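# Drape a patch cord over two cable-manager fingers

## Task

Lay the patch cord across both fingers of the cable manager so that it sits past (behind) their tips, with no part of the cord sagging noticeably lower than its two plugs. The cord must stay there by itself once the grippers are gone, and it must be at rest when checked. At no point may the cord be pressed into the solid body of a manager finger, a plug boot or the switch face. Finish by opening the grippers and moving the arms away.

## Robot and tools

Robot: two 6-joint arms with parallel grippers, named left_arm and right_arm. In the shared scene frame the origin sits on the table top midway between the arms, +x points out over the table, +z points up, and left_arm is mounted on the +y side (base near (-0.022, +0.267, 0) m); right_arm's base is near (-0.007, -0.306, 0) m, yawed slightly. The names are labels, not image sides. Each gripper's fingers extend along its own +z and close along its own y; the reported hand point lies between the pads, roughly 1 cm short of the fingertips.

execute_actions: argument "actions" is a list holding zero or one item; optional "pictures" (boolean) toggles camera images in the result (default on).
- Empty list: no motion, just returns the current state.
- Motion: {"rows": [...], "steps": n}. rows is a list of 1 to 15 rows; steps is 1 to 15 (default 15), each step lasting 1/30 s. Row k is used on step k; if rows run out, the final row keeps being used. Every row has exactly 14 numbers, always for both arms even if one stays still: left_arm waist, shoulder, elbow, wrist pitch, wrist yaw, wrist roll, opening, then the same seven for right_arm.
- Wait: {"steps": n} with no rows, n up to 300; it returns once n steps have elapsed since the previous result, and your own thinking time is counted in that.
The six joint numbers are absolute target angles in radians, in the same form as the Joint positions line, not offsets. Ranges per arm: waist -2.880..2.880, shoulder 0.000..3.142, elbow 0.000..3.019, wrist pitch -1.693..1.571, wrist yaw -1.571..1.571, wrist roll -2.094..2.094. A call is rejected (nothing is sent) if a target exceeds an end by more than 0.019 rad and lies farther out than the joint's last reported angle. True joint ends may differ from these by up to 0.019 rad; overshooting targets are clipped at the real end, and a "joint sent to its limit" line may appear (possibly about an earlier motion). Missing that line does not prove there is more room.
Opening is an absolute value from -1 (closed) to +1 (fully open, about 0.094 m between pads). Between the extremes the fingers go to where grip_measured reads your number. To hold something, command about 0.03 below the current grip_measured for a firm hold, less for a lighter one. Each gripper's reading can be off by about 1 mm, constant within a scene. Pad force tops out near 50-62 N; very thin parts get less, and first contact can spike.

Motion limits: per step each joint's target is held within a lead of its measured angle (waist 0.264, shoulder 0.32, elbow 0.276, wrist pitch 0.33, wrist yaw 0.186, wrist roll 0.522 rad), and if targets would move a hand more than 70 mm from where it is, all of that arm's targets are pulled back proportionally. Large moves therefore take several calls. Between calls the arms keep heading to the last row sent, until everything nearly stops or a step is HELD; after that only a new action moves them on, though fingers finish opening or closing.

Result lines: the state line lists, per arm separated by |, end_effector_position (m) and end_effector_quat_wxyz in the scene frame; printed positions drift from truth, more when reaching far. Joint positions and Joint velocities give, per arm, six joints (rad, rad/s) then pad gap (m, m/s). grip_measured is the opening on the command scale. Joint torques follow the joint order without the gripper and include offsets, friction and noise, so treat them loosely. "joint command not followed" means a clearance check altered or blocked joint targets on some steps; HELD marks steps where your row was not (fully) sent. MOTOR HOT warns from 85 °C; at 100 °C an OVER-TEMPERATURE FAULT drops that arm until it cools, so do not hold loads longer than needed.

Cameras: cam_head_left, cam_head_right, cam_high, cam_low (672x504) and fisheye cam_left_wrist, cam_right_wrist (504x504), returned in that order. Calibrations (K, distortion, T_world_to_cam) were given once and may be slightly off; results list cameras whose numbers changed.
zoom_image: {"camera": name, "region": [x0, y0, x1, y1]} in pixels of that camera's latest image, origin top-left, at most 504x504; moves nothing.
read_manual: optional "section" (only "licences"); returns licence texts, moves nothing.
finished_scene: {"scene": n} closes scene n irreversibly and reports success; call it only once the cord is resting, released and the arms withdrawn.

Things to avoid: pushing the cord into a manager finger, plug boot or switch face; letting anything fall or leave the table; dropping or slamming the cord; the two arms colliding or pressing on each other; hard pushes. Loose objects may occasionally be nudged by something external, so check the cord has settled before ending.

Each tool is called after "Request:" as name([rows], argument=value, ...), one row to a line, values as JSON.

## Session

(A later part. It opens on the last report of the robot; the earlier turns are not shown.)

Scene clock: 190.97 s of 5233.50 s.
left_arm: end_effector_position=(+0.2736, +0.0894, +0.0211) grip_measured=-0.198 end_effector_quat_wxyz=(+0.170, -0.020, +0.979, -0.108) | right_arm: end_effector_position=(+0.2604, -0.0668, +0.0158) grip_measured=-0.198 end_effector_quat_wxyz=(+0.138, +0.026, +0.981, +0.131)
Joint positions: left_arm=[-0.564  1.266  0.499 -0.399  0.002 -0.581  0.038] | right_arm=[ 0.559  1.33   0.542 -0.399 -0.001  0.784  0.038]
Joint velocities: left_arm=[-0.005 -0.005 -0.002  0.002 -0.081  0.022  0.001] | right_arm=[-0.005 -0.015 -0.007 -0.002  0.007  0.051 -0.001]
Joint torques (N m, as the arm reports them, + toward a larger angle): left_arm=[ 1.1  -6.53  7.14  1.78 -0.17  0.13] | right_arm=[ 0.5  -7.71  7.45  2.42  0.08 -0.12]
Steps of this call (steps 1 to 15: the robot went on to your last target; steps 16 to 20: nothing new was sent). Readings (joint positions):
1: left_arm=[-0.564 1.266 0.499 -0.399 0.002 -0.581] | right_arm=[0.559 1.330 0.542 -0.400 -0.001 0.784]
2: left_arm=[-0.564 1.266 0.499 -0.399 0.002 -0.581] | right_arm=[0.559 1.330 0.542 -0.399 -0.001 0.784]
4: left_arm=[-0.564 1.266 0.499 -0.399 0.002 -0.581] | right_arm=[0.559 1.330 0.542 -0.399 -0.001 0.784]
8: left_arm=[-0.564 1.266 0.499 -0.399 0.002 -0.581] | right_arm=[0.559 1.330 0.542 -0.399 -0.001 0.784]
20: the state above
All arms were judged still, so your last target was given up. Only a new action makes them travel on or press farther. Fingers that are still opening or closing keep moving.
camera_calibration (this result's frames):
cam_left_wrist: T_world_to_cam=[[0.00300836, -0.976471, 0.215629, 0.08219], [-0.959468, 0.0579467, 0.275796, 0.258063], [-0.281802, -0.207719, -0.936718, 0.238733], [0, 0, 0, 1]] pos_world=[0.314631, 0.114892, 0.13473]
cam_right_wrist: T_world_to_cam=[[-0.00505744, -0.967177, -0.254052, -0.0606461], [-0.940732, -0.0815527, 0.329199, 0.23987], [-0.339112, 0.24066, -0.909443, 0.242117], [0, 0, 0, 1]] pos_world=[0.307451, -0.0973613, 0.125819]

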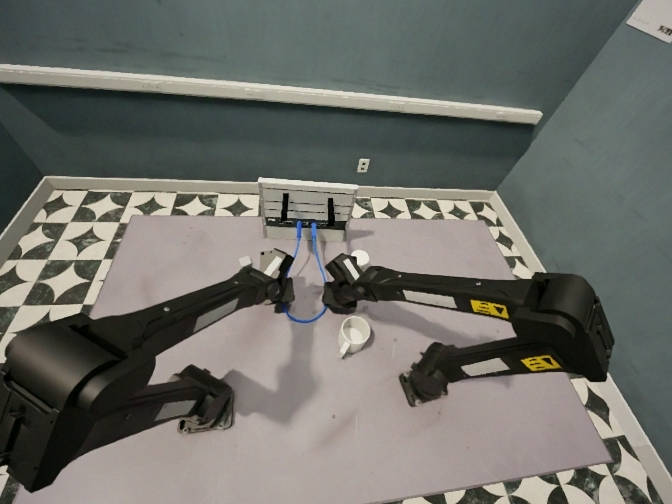

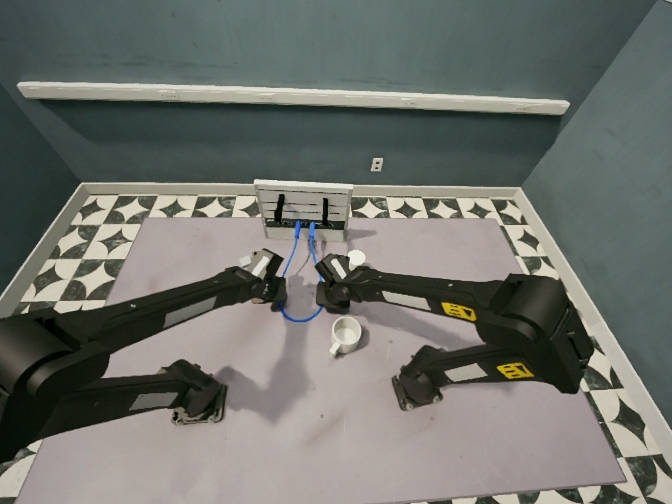

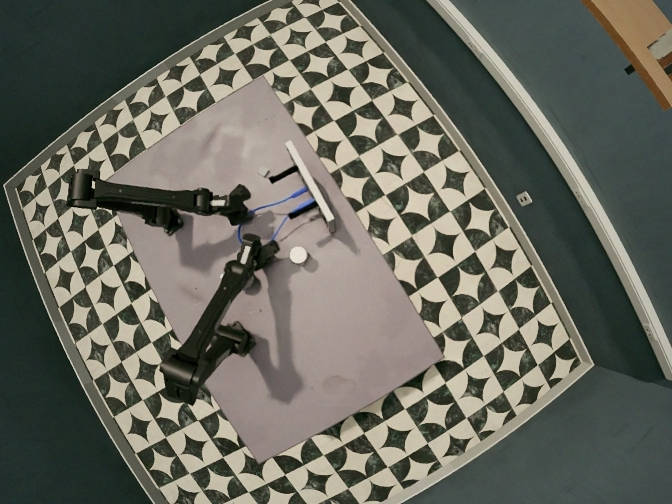

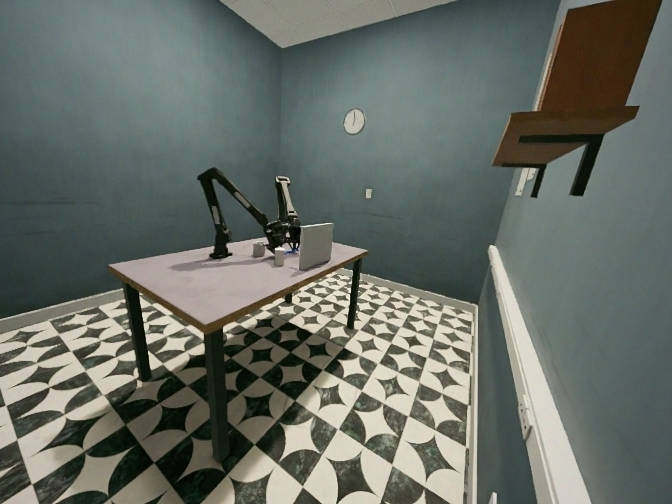

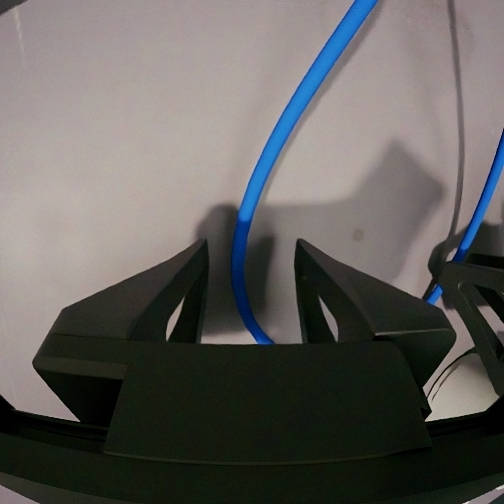

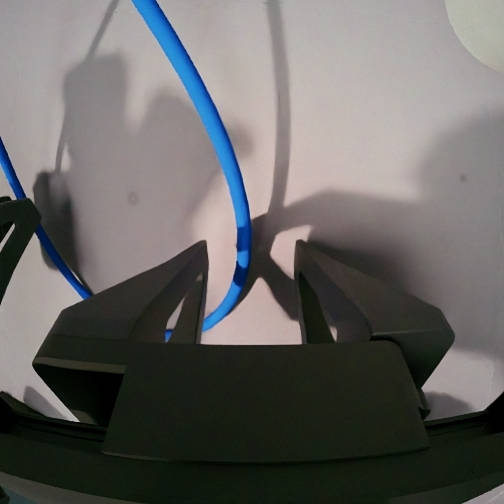

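Request:
execute_actions([
  {"rows":[[-0.555,1.28,0.495,-0.38,0,-0.571,-0.4,0.565,1.335,0.54,-0.375,0,0.774,-0.4],[-0.555,1.295,0.495,-0.38,0,-0.571,-0.5,0.565,1.342,0.54,-0.375,0,0.774,-0.5]],"steps":12},
], pictures=false)

Request:
execute_actions([
  {"rows":[[-0.555,1.295,0.495,-0.38,0,-0.571,-0.92,0.565,1.342,0.54,-0.375,0,0.774,-0.92]],"steps":15},
])

Scene clock: 206.23 s of 5233.50 s.
left_arm: end_effector_position=(+0.2718, +0.0905, +0.0144) grip_measured=-0.498 end_effector_quat_wxyz=(+0.162, -0.020, +0.981, -0.103) | right_arm: end_effector_position=(+0.2604, -0.0668, +0.0158) grip_measured=-0.498 end_effector_quat_wxyz=(+0.138, +0.026, +0.981, +0.131)
Joint positions: left_arm=[-0.564  1.287  0.499 -0.397  0.002 -0.581  0.024] | right_arm=[ 0.559  1.33   0.542 -0.399 -0.001  0.784  0.024]
Joint velocities: left_arm=[-0.005 -0.005  0.002 -0.017  0.051  0.022 -0.001] | right_arm=[ 0.005  0.015 -0.007  0.007 -0.022  0.022 -0.001]
Joint torques (N m, as the arm reports them, + toward a larger angle): left_arm=[ 0.4  -6.06  7.07  1.7  -0.18  0.14] | right_arm=[ 1.54 -6.62  7.75  2.37  0.02 -0.08]
Steps of this call (steps 1 to 90: nothing new was sent; then 11.87 s passed at rest; steps 91 to 102: all 12 steps of this action). Readings (joint positions):
91: left_arm=[-0.564 1.266 0.499 -0.399 0.002 -0.581] | right_arm=[0.559 1.330 0.542 -0.399 -0.001 0.784]
92: left_arm=[-0.564 1.268 0.499 -0.399 0.002 -0.581] | right_arm=[0.559 1.330 0.542 -0.399 -0.001 0.784]
94: left_arm=[-0.564 1.275 0.499 -0.397 0.002 -0.581] | right_arm=[0.559 1.330 0.542 -0.399 -0.001 0.784]
98: left_arm=[-0.564 1.287 0.499 -0.397 0.002 -0.581] | right_arm=[0.559 1.330 0.542 -0.399 -0.001 0.784]
102: the state above

Scene clock: 206.73 s of 5233.50 s.
left_arm: end_effector_position=(+0.2718, +0.0905, +0.0144) grip_measured=-0.906 end_effector_quat_wxyz=(+0.162, -0.020, +0.981, -0.103) | right_arm: end_effector_position=(+0.2604, -0.0668, +0.0158) grip_measured=-0.911 end_effector_quat_wxyz=(+0.138, +0.026, +0.981, +0.131)
Joint positions: left_arm=[-0.564  1.287  0.499 -0.397  0.002 -0.581  0.004] | right_arm=[ 0.559  1.33   0.542 -0.399 -0.001  0.784  0.004]
Joint velocities: left_arm=[-0.005 -0.015 -0.012 -0.012  0.007 -0.037 -0.   ] | right_arm=[-0.015 -0.005 -0.012 -0.007 -0.022  0.022  0.   ]
Joint torques (N m, as the arm reports them, + toward a larger angle): left_arm=[ 0.54 -6.29  7.12  1.62 -0.17  0.12] | right_arm=[ 0.6  -7.59  7.62  2.47 -0.01 -0.03]
Steps of this call (steps 1 to 15: all 15 steps of this action). Readings (joint positions):
1: left_arm=[-0.564 1.287 0.499 -0.397 0.002 -0.581] | right_arm=[0.559 1.330 0.542 -0.399 -0.001 0.784]
2: left_arm=[-0.564 1.287 0.499 -0.397 0.002 -0.581] | right_arm=[0.559 1.330 0.542 -0.399 -0.001 0.784]
4: left_arm=[-0.564 1.287 0.499 -0.397 0.002 -0.581] | right_arm=[0.559 1.330 0.542 -0.399 -0.001 0.784]
8: left_arm=[-0.564 1.287 0.499 -0.397 0.002 -0.581] | right_arm=[0.559 1.330 0.542 -0.399 -0.001 0.784]
15: the state above
camera_calibration (this result's frames):
cam_left_wrist: T_world_to_cam=[[0.00666036, -0.978657, 0.205394, 0.0840856], [-0.954534, 0.0549933, 0.292985, 0.256775], [-0.298027, -0.198007, -0.933795, 0.235591], [0, 0, 0, 1]] pos_world=[0.314753, 0.114819, 0.127492]
cam_right_wrist: T_world_to_cam=[[-0.00469107, -0.967206, -0.25395, -0.060745], [-0.940735, -0.0818505, 0.329117, 0.239852], [-0.33911, 0.240444, -0.909501, 0.242103], [0, 0, 0, 1]] pos_world=[0.307452, -0.097333, 0.125827]

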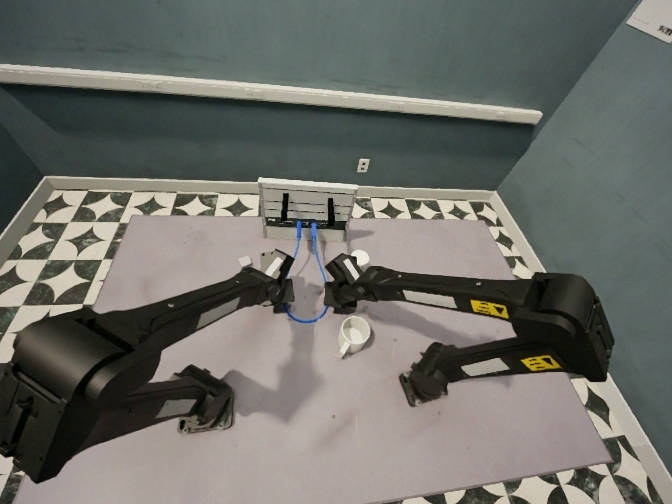

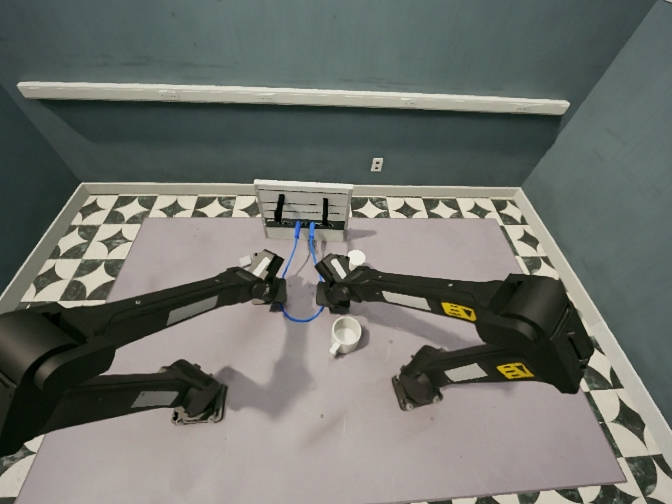

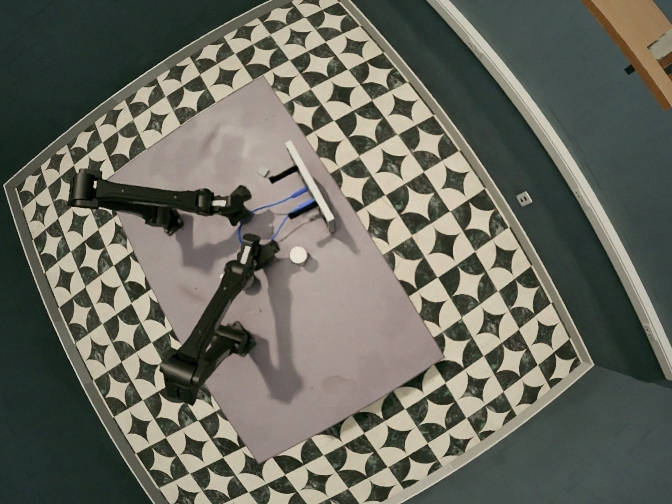

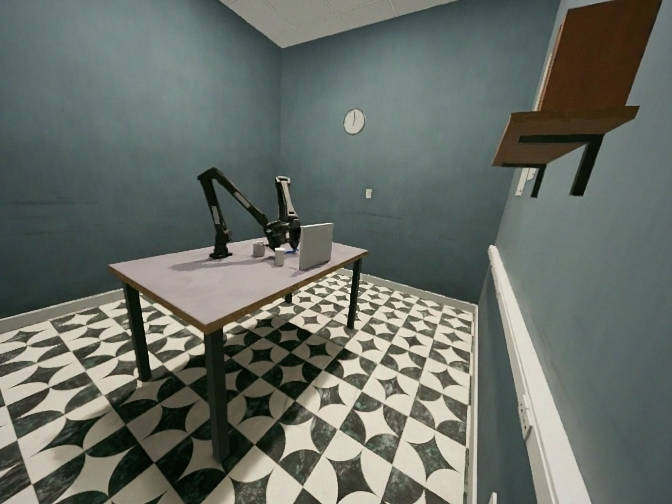

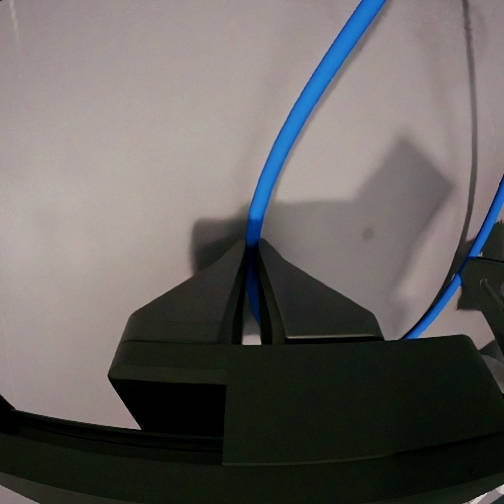

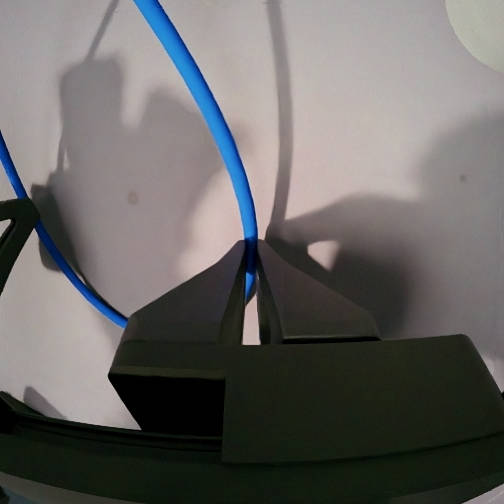

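Request:
execute_actions([
  {"rows":[[-0.56,1.28,0.51,-0.40,0,-0.58,-0.935,0.55,1.32,0.55,-0.40,0,0.775,-0.935],[-0.555,1.275,0.54,-0.43,0,-0.59,-0.935,0.535,1.31,0.575,-0.43,0,0.775,-0.935],[-0.55,1.27,0.57,-0.46,0,-0.60,-0.935,0.52,1.30,0.60,-0.46,0,0.775,-0.935],[-0.54,1.27,0.60,-0.49,0,-0.61,-0.935,0.50,1.29,0.625,-0.49,0,0.775,-0.935],[-0.53,1.265,0.63,-0.52,0,-0.62,-0.935,0.485,1.285,0.65,-0.52,0,0.775,-0.935],[-0.525,1.265,0.66,-0.55,0,-0.63,-0.935,0.47,1.28,0.675,-0.55,0,0.775,-0.935],[-0.52,1.26,0.69,-0.58,0,-0.64,-0.935,0.45,1.275,0.70,-0.58,0,0.775,-0.935],[-0.51,1.26,0.72,-0.61,0,-0.65,-0.935,0.435,1.27,0.725,-0.61,0,0.775,-0.935],[-0.50,1.26,0.75,-0.64,0,-0.66,-0.935,0.42,1.26,0.75,-0.64,0,0.775,-0.935],[-0.495,1.255,0.78,-0.67,0,-0.67,-0.935,0.40,1.255,0.775,-0.67,0,0.775,-0.935],[-0.485,1.255,0.81,-0.70,0,-0.68,-0.935,0.385,1.25,0.80,-0.70,0,0.775,-0.935],[-0.475,1.25,0.835,-0.73,0,-0.69,-0.935,0.37,1.24,0.82,-0.73,0,0.775,-0.935],[-0.47,1.25,0.85,-0.75,0,-0.70,-0.935,0.352,1.235,0.84,-0.755,0,0.775,-0.935]],"steps":15},
], pictures=false)

Request:
execute_actions([
  {"steps":30},
])

Scene clock: 232.37 s of 5233.50 s.
left_arm: end_effector_position=(+0.3476, +0.0838, +0.1220) grip_measured=-0.916 end_effector_quat_wxyz=(+0.172, -0.101, +0.974, -0.110) | right_arm: end_effector_position=(+0.3309, -0.1059, +0.0988) grip_measured=-0.924 end_effector_quat_wxyz=(+0.140, +0.122, +0.977, +0.109)
Joint positions: left_arm=[-0.483  1.256  0.812 -0.715  0.002 -0.666  0.004] | right_arm=[ 0.363  1.263  0.764 -0.715 -0.001  0.784  0.004]
Joint velocities: left_arm=[ 0.142 -0.2    0.427 -0.188 -0.037 -0.212 -0.   ] | right_arm=[-0.327 -0.239  0.515 -0.339 -0.022 -0.007 -0.   ]
Joint torques (N m, as the arm reports them, + toward a larger angle): left_arm=[-0.02 -8.12  9.99  0.17 -0.12 -0.02] | right_arm=[ 0.67 -8.62 13.53  0.61  0.06 -0.06]
Steps of this call (steps 1 to 15: the robot went on to your last target; steps 16 to 90: nothing new was sent; then 22.13 s passed at rest; steps 91 to 105: all 15 steps of this action). Readings (joint positions):
91: left_arm=[-0.564 1.287 0.499 -0.397 0.002 -0.581] | right_arm=[0.558 1.330 0.542 -0.399 -0.001 0.784]
92: left_arm=[-0.564 1.286 0.499 -0.401 0.002 -0.581] | right_arm=[0.557 1.330 0.542 -0.402 -0.001 0.784]
94: left_arm=[-0.563 1.285 0.513 -0.434 0.002 -0.585] | right_arm=[0.542 1.325 0.547 -0.431 -0.001 0.784]
98: left_arm=[-0.542 1.281 0.605 -0.549 0.002 -0.610] | right_arm=[0.474 1.308 0.602 -0.542 -0.001 0.784]
105: the state above

Scene clock: 233.37 s of 5233.50 s.
left_arm: end_effector_position=(+0.3496, +0.0856, +0.1333) grip_measured=-0.916 end_effector_quat_wxyz=(+0.175, -0.116, +0.971, -0.114) | right_arm: end_effector_position=(+0.3416, -0.1069, +0.1225) grip_measured=-0.924 end_effector_quat_wxyz=(+0.156, +0.129, +0.972, +0.120)
Joint positions: left_arm=[-0.477  1.24   0.828 -0.737  0.002 -0.691  0.004] | right_arm=[ 0.348  1.233  0.798 -0.739 -0.001  0.784  0.004]
Joint velocities: left_arm=[-0.024 -0.005  0.027 -0.012 -0.051  0.022 -0.   ] | right_arm=[-0.005  0.005  0.017 -0.017  0.037  0.007 -0.   ]
Joint torques (N m, as the arm reports them, + toward a larger angle): left_arm=[ 0.35 -7.31 10.95  0.64 -0.18 -0.02] | right_arm=[ 0.65 -8.69 13.56  0.94  0.05 -0.04]
Steps of this call (steps 1 to 30: the robot went on to your last target). Readings (joint positions):
1: left_arm=[-0.479 1.250 0.823 -0.720 0.002 -0.671] | right_arm=[0.354 1.254 0.779 -0.723 -0.001 0.784]
2: left_arm=[-0.477 1.245 0.827 -0.723 0.002 -0.675] | right_arm=[0.349 1.247 0.789 -0.727 -0.001 0.784]
4: left_arm=[-0.477 1.239 0.828 -0.730 0.002 -0.680] | right_arm=[0.348 1.236 0.798 -0.730 -0.001 0.784]
8: left_arm=[-0.477 1.240 0.828 -0.737 0.002 -0.687] | right_arm=[0.348 1.233 0.798 -0.739 -0.001 0.784]
30: the state above
All arms were judged still, so your last target was given up. Only a new action makes them travel on or press farther. Fingers that are still opening or closing keep moving.
camera_calibration (this result's frames):
cam_left_wrist: T_world_to_cam=[[0.185456, -0.947772, 0.259487, -0.0180253], [-0.952609, -0.108607, 0.284148, 0.311039], [-0.241126, -0.299886, -0.922999, 0.356207], [0, 0, 0, 1]] pos_world=[0.385532, 0.123519, 0.245075]
cam_right_wrist: T_world_to_cam=[[-0.204296, -0.943169, -0.262099, -0.00029918], [-0.940563, 0.114921, 0.319584, 0.300043], [-0.271301, 0.311811, -0.910588, 0.360932], [0, 0, 0, 1]] pos_world=[0.38007, -0.147306, 0.232692]

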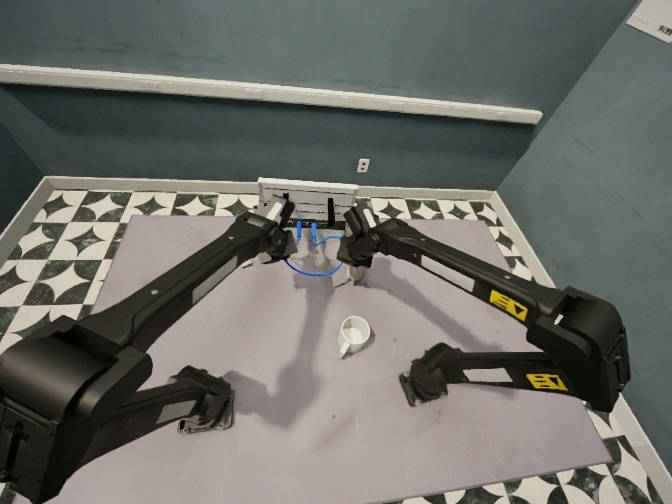

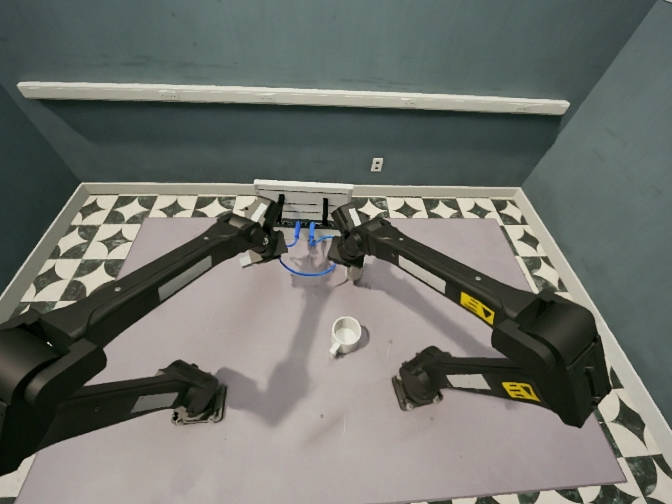

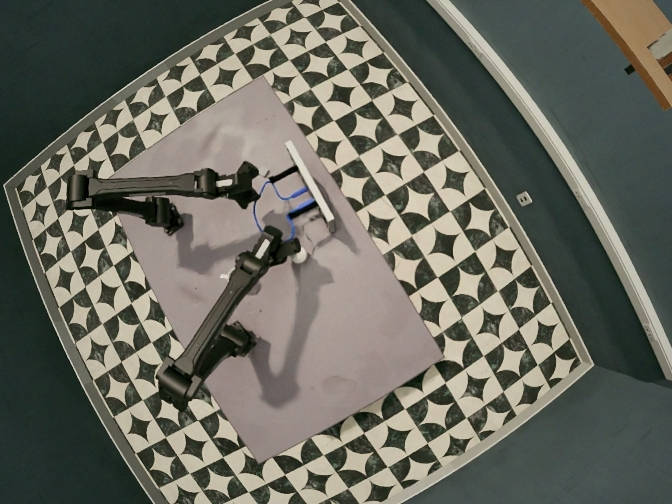

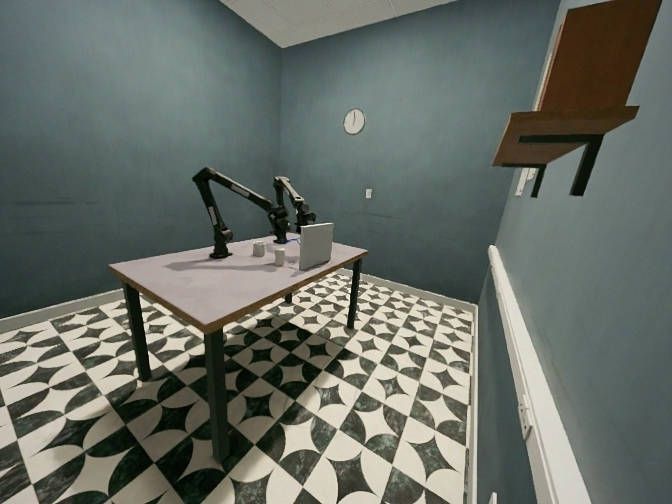

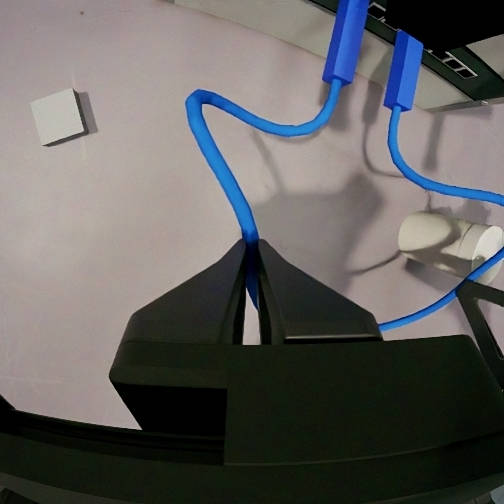

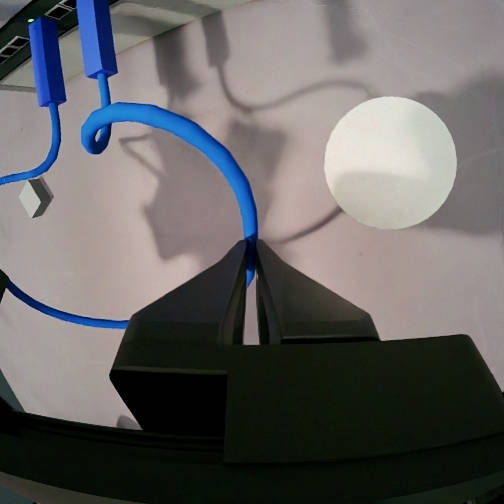

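Request:
execute_actions([
  {"rows":[[-0.475,1.245,0.86,-0.76,0,-0.75,-0.94,0.345,1.24,0.84,-0.76,0,0.84,-0.945],[-0.47,1.25,0.89,-0.80,0,-0.81,-0.94,0.342,1.245,0.87,-0.80,0,0.90,-0.945],[-0.465,1.26,0.92,-0.83,0,-0.87,-0.94,0.34,1.25,0.90,-0.83,0,0.96,-0.945],[-0.46,1.27,0.95,-0.87,0,-0.93,-0.94,0.335,1.26,0.93,-0.87,0,1.02,-0.945],[-0.455,1.28,0.98,-0.90,0,-0.99,-0.94,0.33,1.27,0.96,-0.90,0,1.08,-0.945],[-0.45,1.29,1.01,-0.94,0,-1.05,-0.94,0.327,1.275,0.99,-0.94,0,1.14,-0.945],[-0.445,1.30,1.04,-0.97,0,-1.11,-0.94,0.323,1.28,1.02,-0.97,0,1.20,-0.945],[-0.44,1.31,1.07,-1.01,0,-1.17,-0.94,0.32,1.29,1.05,-1.01,0,1.26,-0.945],[-0.435,1.32,1.10,-1.04,0,-1.23,-0.94,0.315,1.30,1.08,-1.04,0,1.32,-0.945],[-0.43,1.33,1.13,-1.08,0,-1.29,-0.94,0.31,1.305,1.11,-1.08,0,1.38,-0.945],[-0.425,1.335,1.16,-1.11,0,-1.35,-0.94,0.307,1.31,1.14,-1.11,0,1.44,-0.945],[-0.42,1.34,1.19,-1.15,0,-1.41,-0.94,0.303,1.32,1.17,-1.15,0,1.50,-0.945],[-0.415,1.35,1.22,-1.19,0,-1.47,-0.94,0.30,1.325,1.21,-1.19,0,1.55,-0.945],[-0.41,1.355,1.255,-1.23,0,-1.52,-0.94,0.297,1.33,1.25,-1.23,0,1.59,-0.945],[-0.41,1.36,1.29,-1.265,0,-1.52,-0.94,0.295,1.335,1.29,-1.265,0,1.59,-0.945]],"steps":15},
], pictures=false)

Request:
execute_actions([
  {"steps":40},
])

Request:
zoom_image(camera="cam_head_left", region=[220, 140, 400, 300])

Request:
zoom_image(camera="cam_high", region=[220, 120, 380, 280])

Scene clock: 279.13 s of 5233.50 s.
left_arm: end_effector_position=(+0.3790, +0.0953, +0.2161) grip_measured=-0.917 end_effector_quat_wxyz=(+0.075, -0.442, +0.889, -0.089) | right_arm: end_effector_position=(+0.3715, -0.1110, +0.2121) grip_measured=-0.943 end_effector_quat_wxyz=(+0.067, +0.447, +0.887, +0.092)
Joint positions: left_arm=[-0.427  1.342  1.185 -1.181  0.002 -1.326  0.004] | right_arm=[ 0.305  1.32   1.155 -1.178 -0.001  1.409  0.003]
Joint velocities: left_arm=[ 0.142  0.161  0.891 -1.087 -0.037 -1.238 -0.   ] | right_arm=[-0.103  0.132  1.067 -1.092 -0.081  1.15   0.   ]
Joint torques (N m, as the arm reports them, + toward a larger angle): left_arm=[ 0.96 -9.98 13.28  0.66 -0.2  -0.02] | right_arm=[  0.27 -10.    16.57   0.78   0.09   0.14]
Steps of this call (steps 1 to 100: nothing new was sent; then 41.93 s passed at rest; steps 101 to 115: all 15 steps of this action). Readings (joint positions):
101: left_arm=[-0.477 1.240 0.828 -0.739 0.002 -0.699] | right_arm=[0.348 1.233 0.798 -0.740 -0.001 0.792]
102: left_arm=[-0.477 1.240 0.830 -0.751 0.002 -0.718] | right_arm=[0.348 1.233 0.799 -0.750 -0.001 0.809]
104: left_arm=[-0.477 1.245 0.848 -0.803 0.002 -0.778] | right_arm=[0.347 1.236 0.814 -0.799 -0.001 0.869]
108: left_arm=[-0.467 1.283 0.953 -0.936 0.002 -0.955] | right_arm=[0.336 1.268 0.909 -0.932 -0.001 1.046]
115: the state above

Scene clock: 280.47 s of 5233.50 s.
left_arm: end_effector_position=(+0.3840, +0.0967, +0.2360) grip_measured=-0.917 end_effector_quat_wxyz=(+0.062, -0.525, +0.844, -0.089) | right_arm: end_effector_position=(+0.3821, -0.1085, +0.2468) grip_measured=-0.943 end_effector_quat_wxyz=(+0.063, +0.523, +0.844, +0.105)
Joint positions: left_arm=[-0.42   1.355  1.253 -1.251  0.002 -1.508  0.004] | right_arm=[ 0.299  1.325  1.249 -1.248 -0.001  1.58   0.003]
Joint velocities: left_arm=[-0.005 -0.015 -0.012 -0.002  0.007 -0.007 -0.   ] | right_arm=[-0.024 -0.005  0.007 -0.007 -0.007  0.037  0.001]
Joint torques (N m, as the arm reports them, + toward a larger angle): left_arm=[  0.64 -10.03  12.22   0.16  -0.22  -0.07] | right_arm=[-0.1  -9.69 14.04  0.54  0.11  0.16]
Steps of this call (steps 1 to 30: the robot went on to your last target; steps 31 to 40: nothing new was sent). Readings (joint positions):
1: left_arm=[-0.423 1.346 1.212 -1.210 0.002 -1.363] | right_arm=[0.302 1.324 1.187 -1.207 -0.001 1.443]
2: left_arm=[-0.421 1.347 1.232 -1.226 0.002 -1.392] | right_arm=[0.300 1.324 1.213 -1.223 -0.001 1.471]
4: left_arm=[-0.420 1.347 1.251 -1.239 0.002 -1.434] | right_arm=[0.299 1.324 1.243 -1.236 -0.001 1.510]
8: left_arm=[-0.420 1.351 1.253 -1.249 0.002 -1.478] | right_arm=[0.299 1.325 1.249 -1.247 -0.001 1.551]
40: the state above
All arms were judged still, so your last target was given up. Only a new action makes them travel on or press farther. Fingers that are still opening or closing keep moving.
camera_calibration (this result's frames):
cam_left_wrist: T_world_to_cam=[[0.874856, -0.434907, 0.213269, -0.343959], [-0.473481, -0.674924, 0.565944, 0.120084], [-0.102192, -0.596098, -0.796382, 0.40803], [0, 0, 0, 1]] pos_world=[0.39947, 0.174684, 0.330343]
cam_right_wrist: T_world_to_cam=[[-0.864384, -0.444129, -0.235776, 0.338923], [-0.493022, 0.656399, 0.571025, 0.124197], [-0.0988458, 0.609827, -0.786346, 0.421406], [0, 0, 0, 1]] pos_world=[0.395845, -0.187982, 0.340361]

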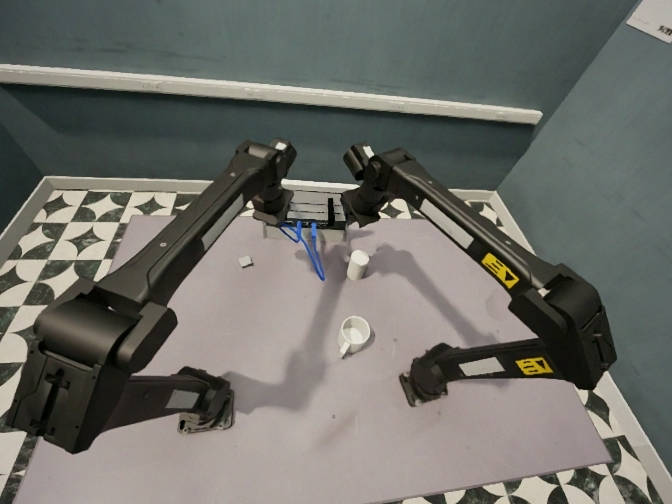

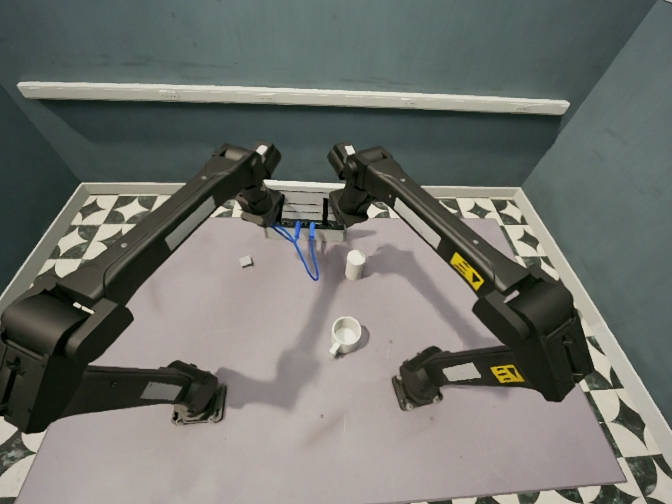

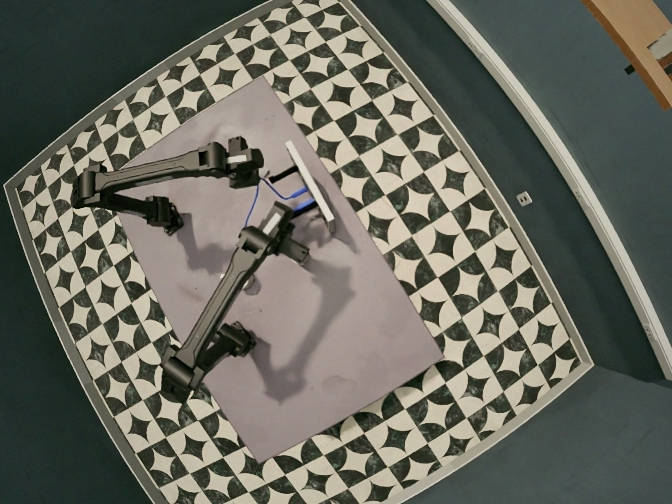

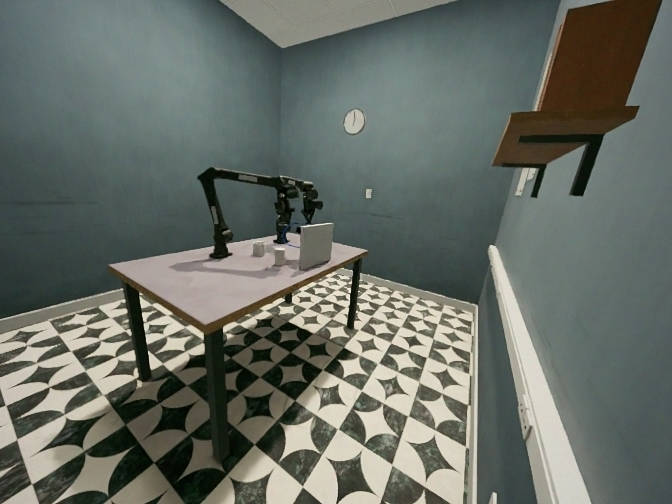

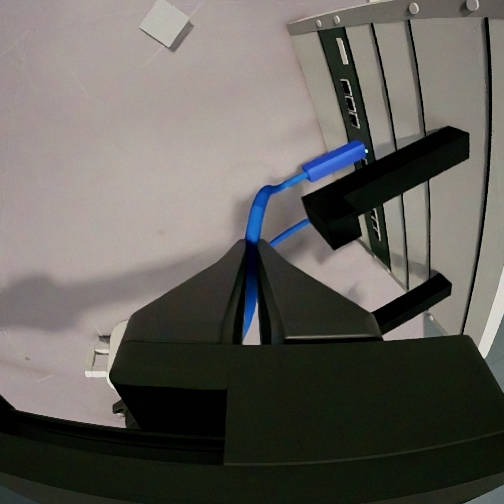

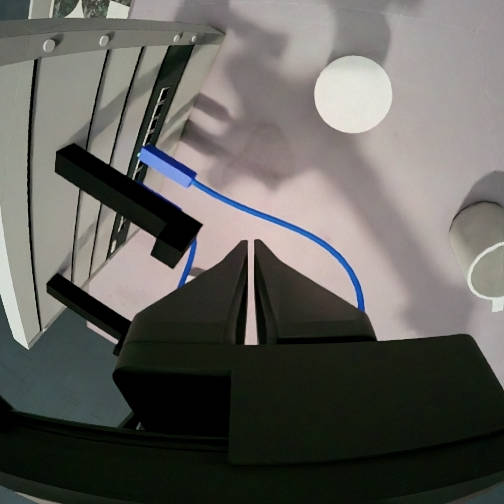

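Region (220, 140, 400, 300) of cam_head_left's 672x504 image, scaled by 2.800, with more detail than that image has.

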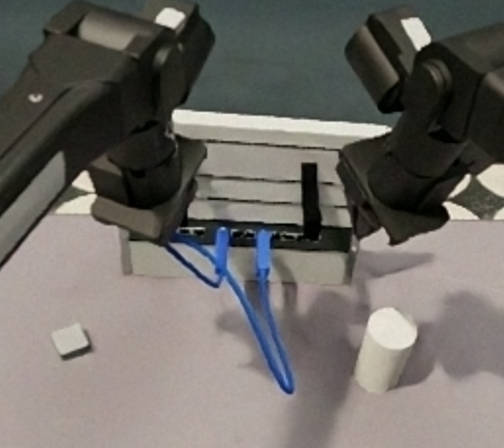

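Region (220, 120, 380, 280) of cam_high's 672x504 image, scaled by 3.150, with more detail than that image has.

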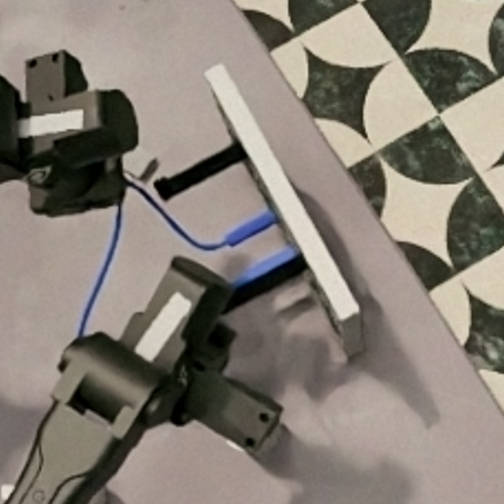

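Request:
execute_actions([
  {"rows":[[-0.41,1.36,1.29,-1.265,0,-1.52,-0.94,0.485,1.53,1.10,-0.95,0,2.06,0.2]],"steps":15},
], pictures=false)

Request:
execute_actions([
  {"steps":25},
])

Scene clock: 328.47 s of 5233.50 s.
left_arm: end_effector_position=(+0.3840, +0.0967, +0.2360) grip_measured=-0.917 end_effector_quat_wxyz=(+0.062, -0.525, +0.844, -0.089) | right_arm: end_effector_position=(+0.3560, -0.0215, +0.0999) grip_measured=+0.198 end_effector_quat_wxyz=(+0.017, +0.618, +0.783, +0.070)
Joint positions: left_arm=[-0.42   1.355  1.253 -1.251  0.002 -1.508  0.004] | right_arm=[ 0.494  1.552  1.099 -0.973  0.     2.002  0.056]
Joint velocities: left_arm=[-0.005 -0.015 -0.012  0.012  0.051  0.037 -0.001] | right_arm=[-0.015  0.396 -0.212 -0.002 -0.051  0.3   -0.001]
Joint torques (N m, as the arm reports them, + toward a larger angle): left_arm=[ 0.58 -9.64 12.3   0.15 -0.21 -0.05] | right_arm=[ -0.02 -16.47  10.27   1.87   0.08   0.14]
Steps of this call (steps 1 to 1425: nothing new was sent; steps 1426 to 1440: all 15 steps of this action). Readings (joint positions):
1426: left_arm=[-0.420 1.355 1.253 -1.251 0.002 -1.508] | right_arm=[0.305 1.329 1.242 -1.226 0.002 1.612]
1427: left_arm=[-0.420 1.355 1.253 -1.251 0.002 -1.508] | right_arm=[0.316 1.332 1.231 -1.189 0.003 1.649]
1429: left_arm=[-0.420 1.355 1.253 -1.251 0.002 -1.508] | right_arm=[0.356 1.358 1.207 -1.128 0.012 1.722]
1433: left_arm=[-0.420 1.355 1.253 -1.251 0.002 -1.508] | right_arm=[0.435 1.392 1.182 -1.030 0.006 1.845]
1440: the state above

Scene clock: 329.30 s of 5233.50 s.
left_arm: end_effector_position=(+0.3840, +0.0967, +0.2360) grip_measured=-0.917 end_effector_quat_wxyz=(+0.062, -0.525, +0.844, -0.089) | right_arm: end_effector_position=(+0.3548, -0.0238, +0.0984) grip_measured=+0.198 end_effector_quat_wxyz=(+0.015, +0.637, +0.767, +0.070)
Joint positions: left_arm=[-0.42   1.355  1.253 -1.251  0.002 -1.508  0.004] | right_arm=[ 0.492  1.548  1.09  -0.969  0.     2.049  0.056]
Joint velocities: left_arm=[ 0.005 -0.015  0.012 -0.007  0.066 -0.022 -0.001] | right_arm=[-0.015 -0.024  0.007 -0.007 -0.007  0.007 -0.   ]
Joint torques (N m, as the arm reports them, + toward a larger angle): left_arm=[ 0.71 -9.78 12.28  0.15 -0.22 -0.05] | right_arm=[ -0.27 -14.52   9.92   1.69   0.04   0.14]
Steps of this call (steps 1 to 25: the robot went on to your last target). Readings (joint positions):
1: left_arm=[-0.420 1.355 1.253 -1.251 0.002 -1.508] | right_arm=[0.493 1.562 1.094 -0.973 0.000 2.012]
2: left_arm=[-0.420 1.355 1.253 -1.251 0.002 -1.508] | right_arm=[0.492 1.566 1.091 -0.973 0.000 2.020]
4: left_arm=[-0.420 1.355 1.253 -1.251 0.002 -1.508] | right_arm=[0.492 1.564 1.090 -0.973 0.000 2.031]
8: left_arm=[-0.420 1.355 1.253 -1.251 0.002 -1.508] | right_arm=[0.492 1.552 1.090 -0.969 0.000 2.042]
25: the state above
camera_calibration (this result's frames):
cam_left_wrist: T_world_to_cam=[[0.875024, -0.434565, 0.213274, -0.344058], [-0.473211, -0.675058, 0.56601, 0.119978], [-0.101996, -0.596196, -0.796333, 0.407953], [0, 0, 0, 1]] pos_world=[0.399444, 0.174696, 0.330336]
cam_right_wrist: T_world_to_cam=[[-0.974111, -0.191695, -0.119837, 0.351414], [-0.22367, 0.740184, 0.634113, 0.0401348], [-0.0328549, 0.6445, -0.763898, 0.225551], [0, 0, 0, 1]] pos_world=[0.358704, -0.10771, 0.18896]

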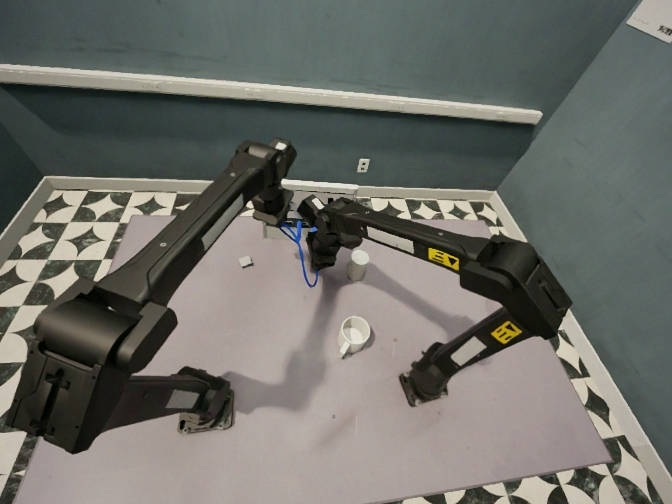

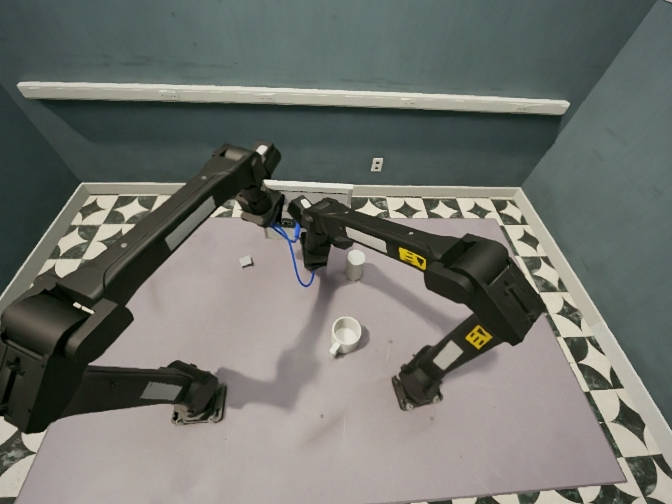

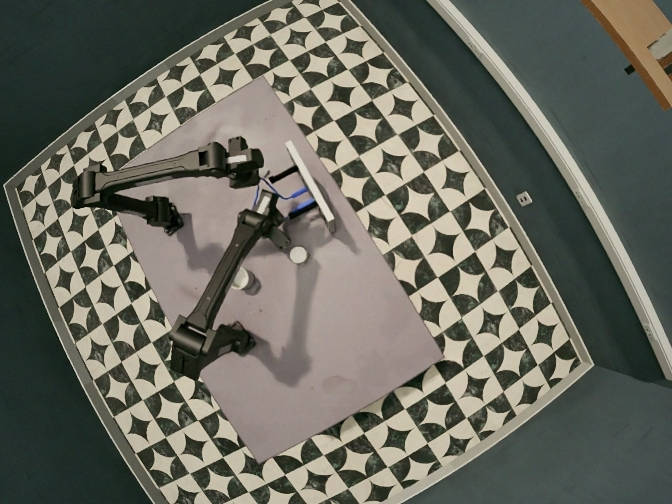

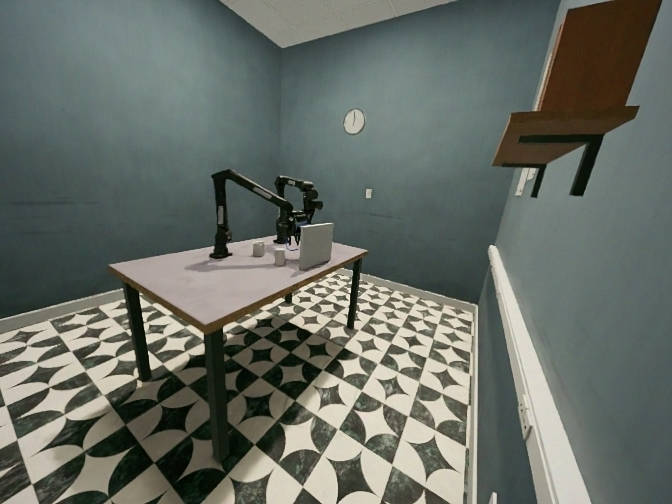

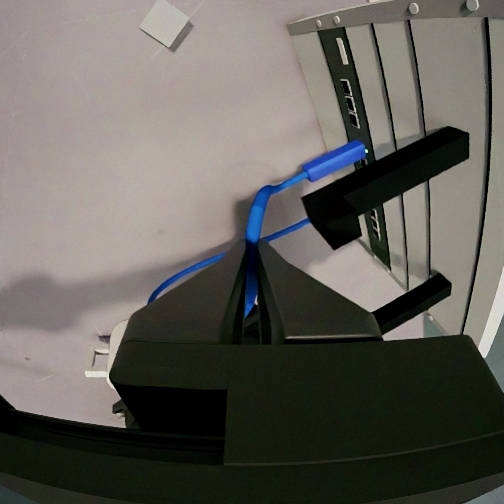

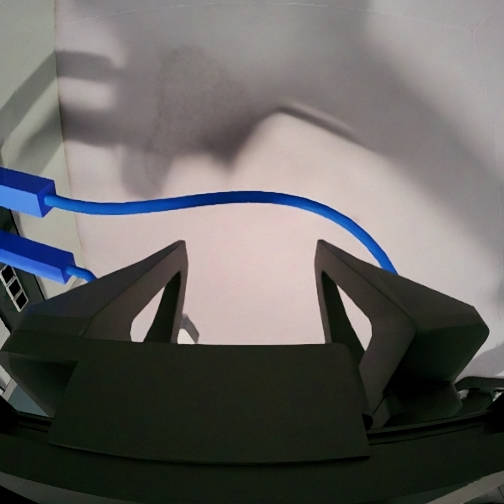

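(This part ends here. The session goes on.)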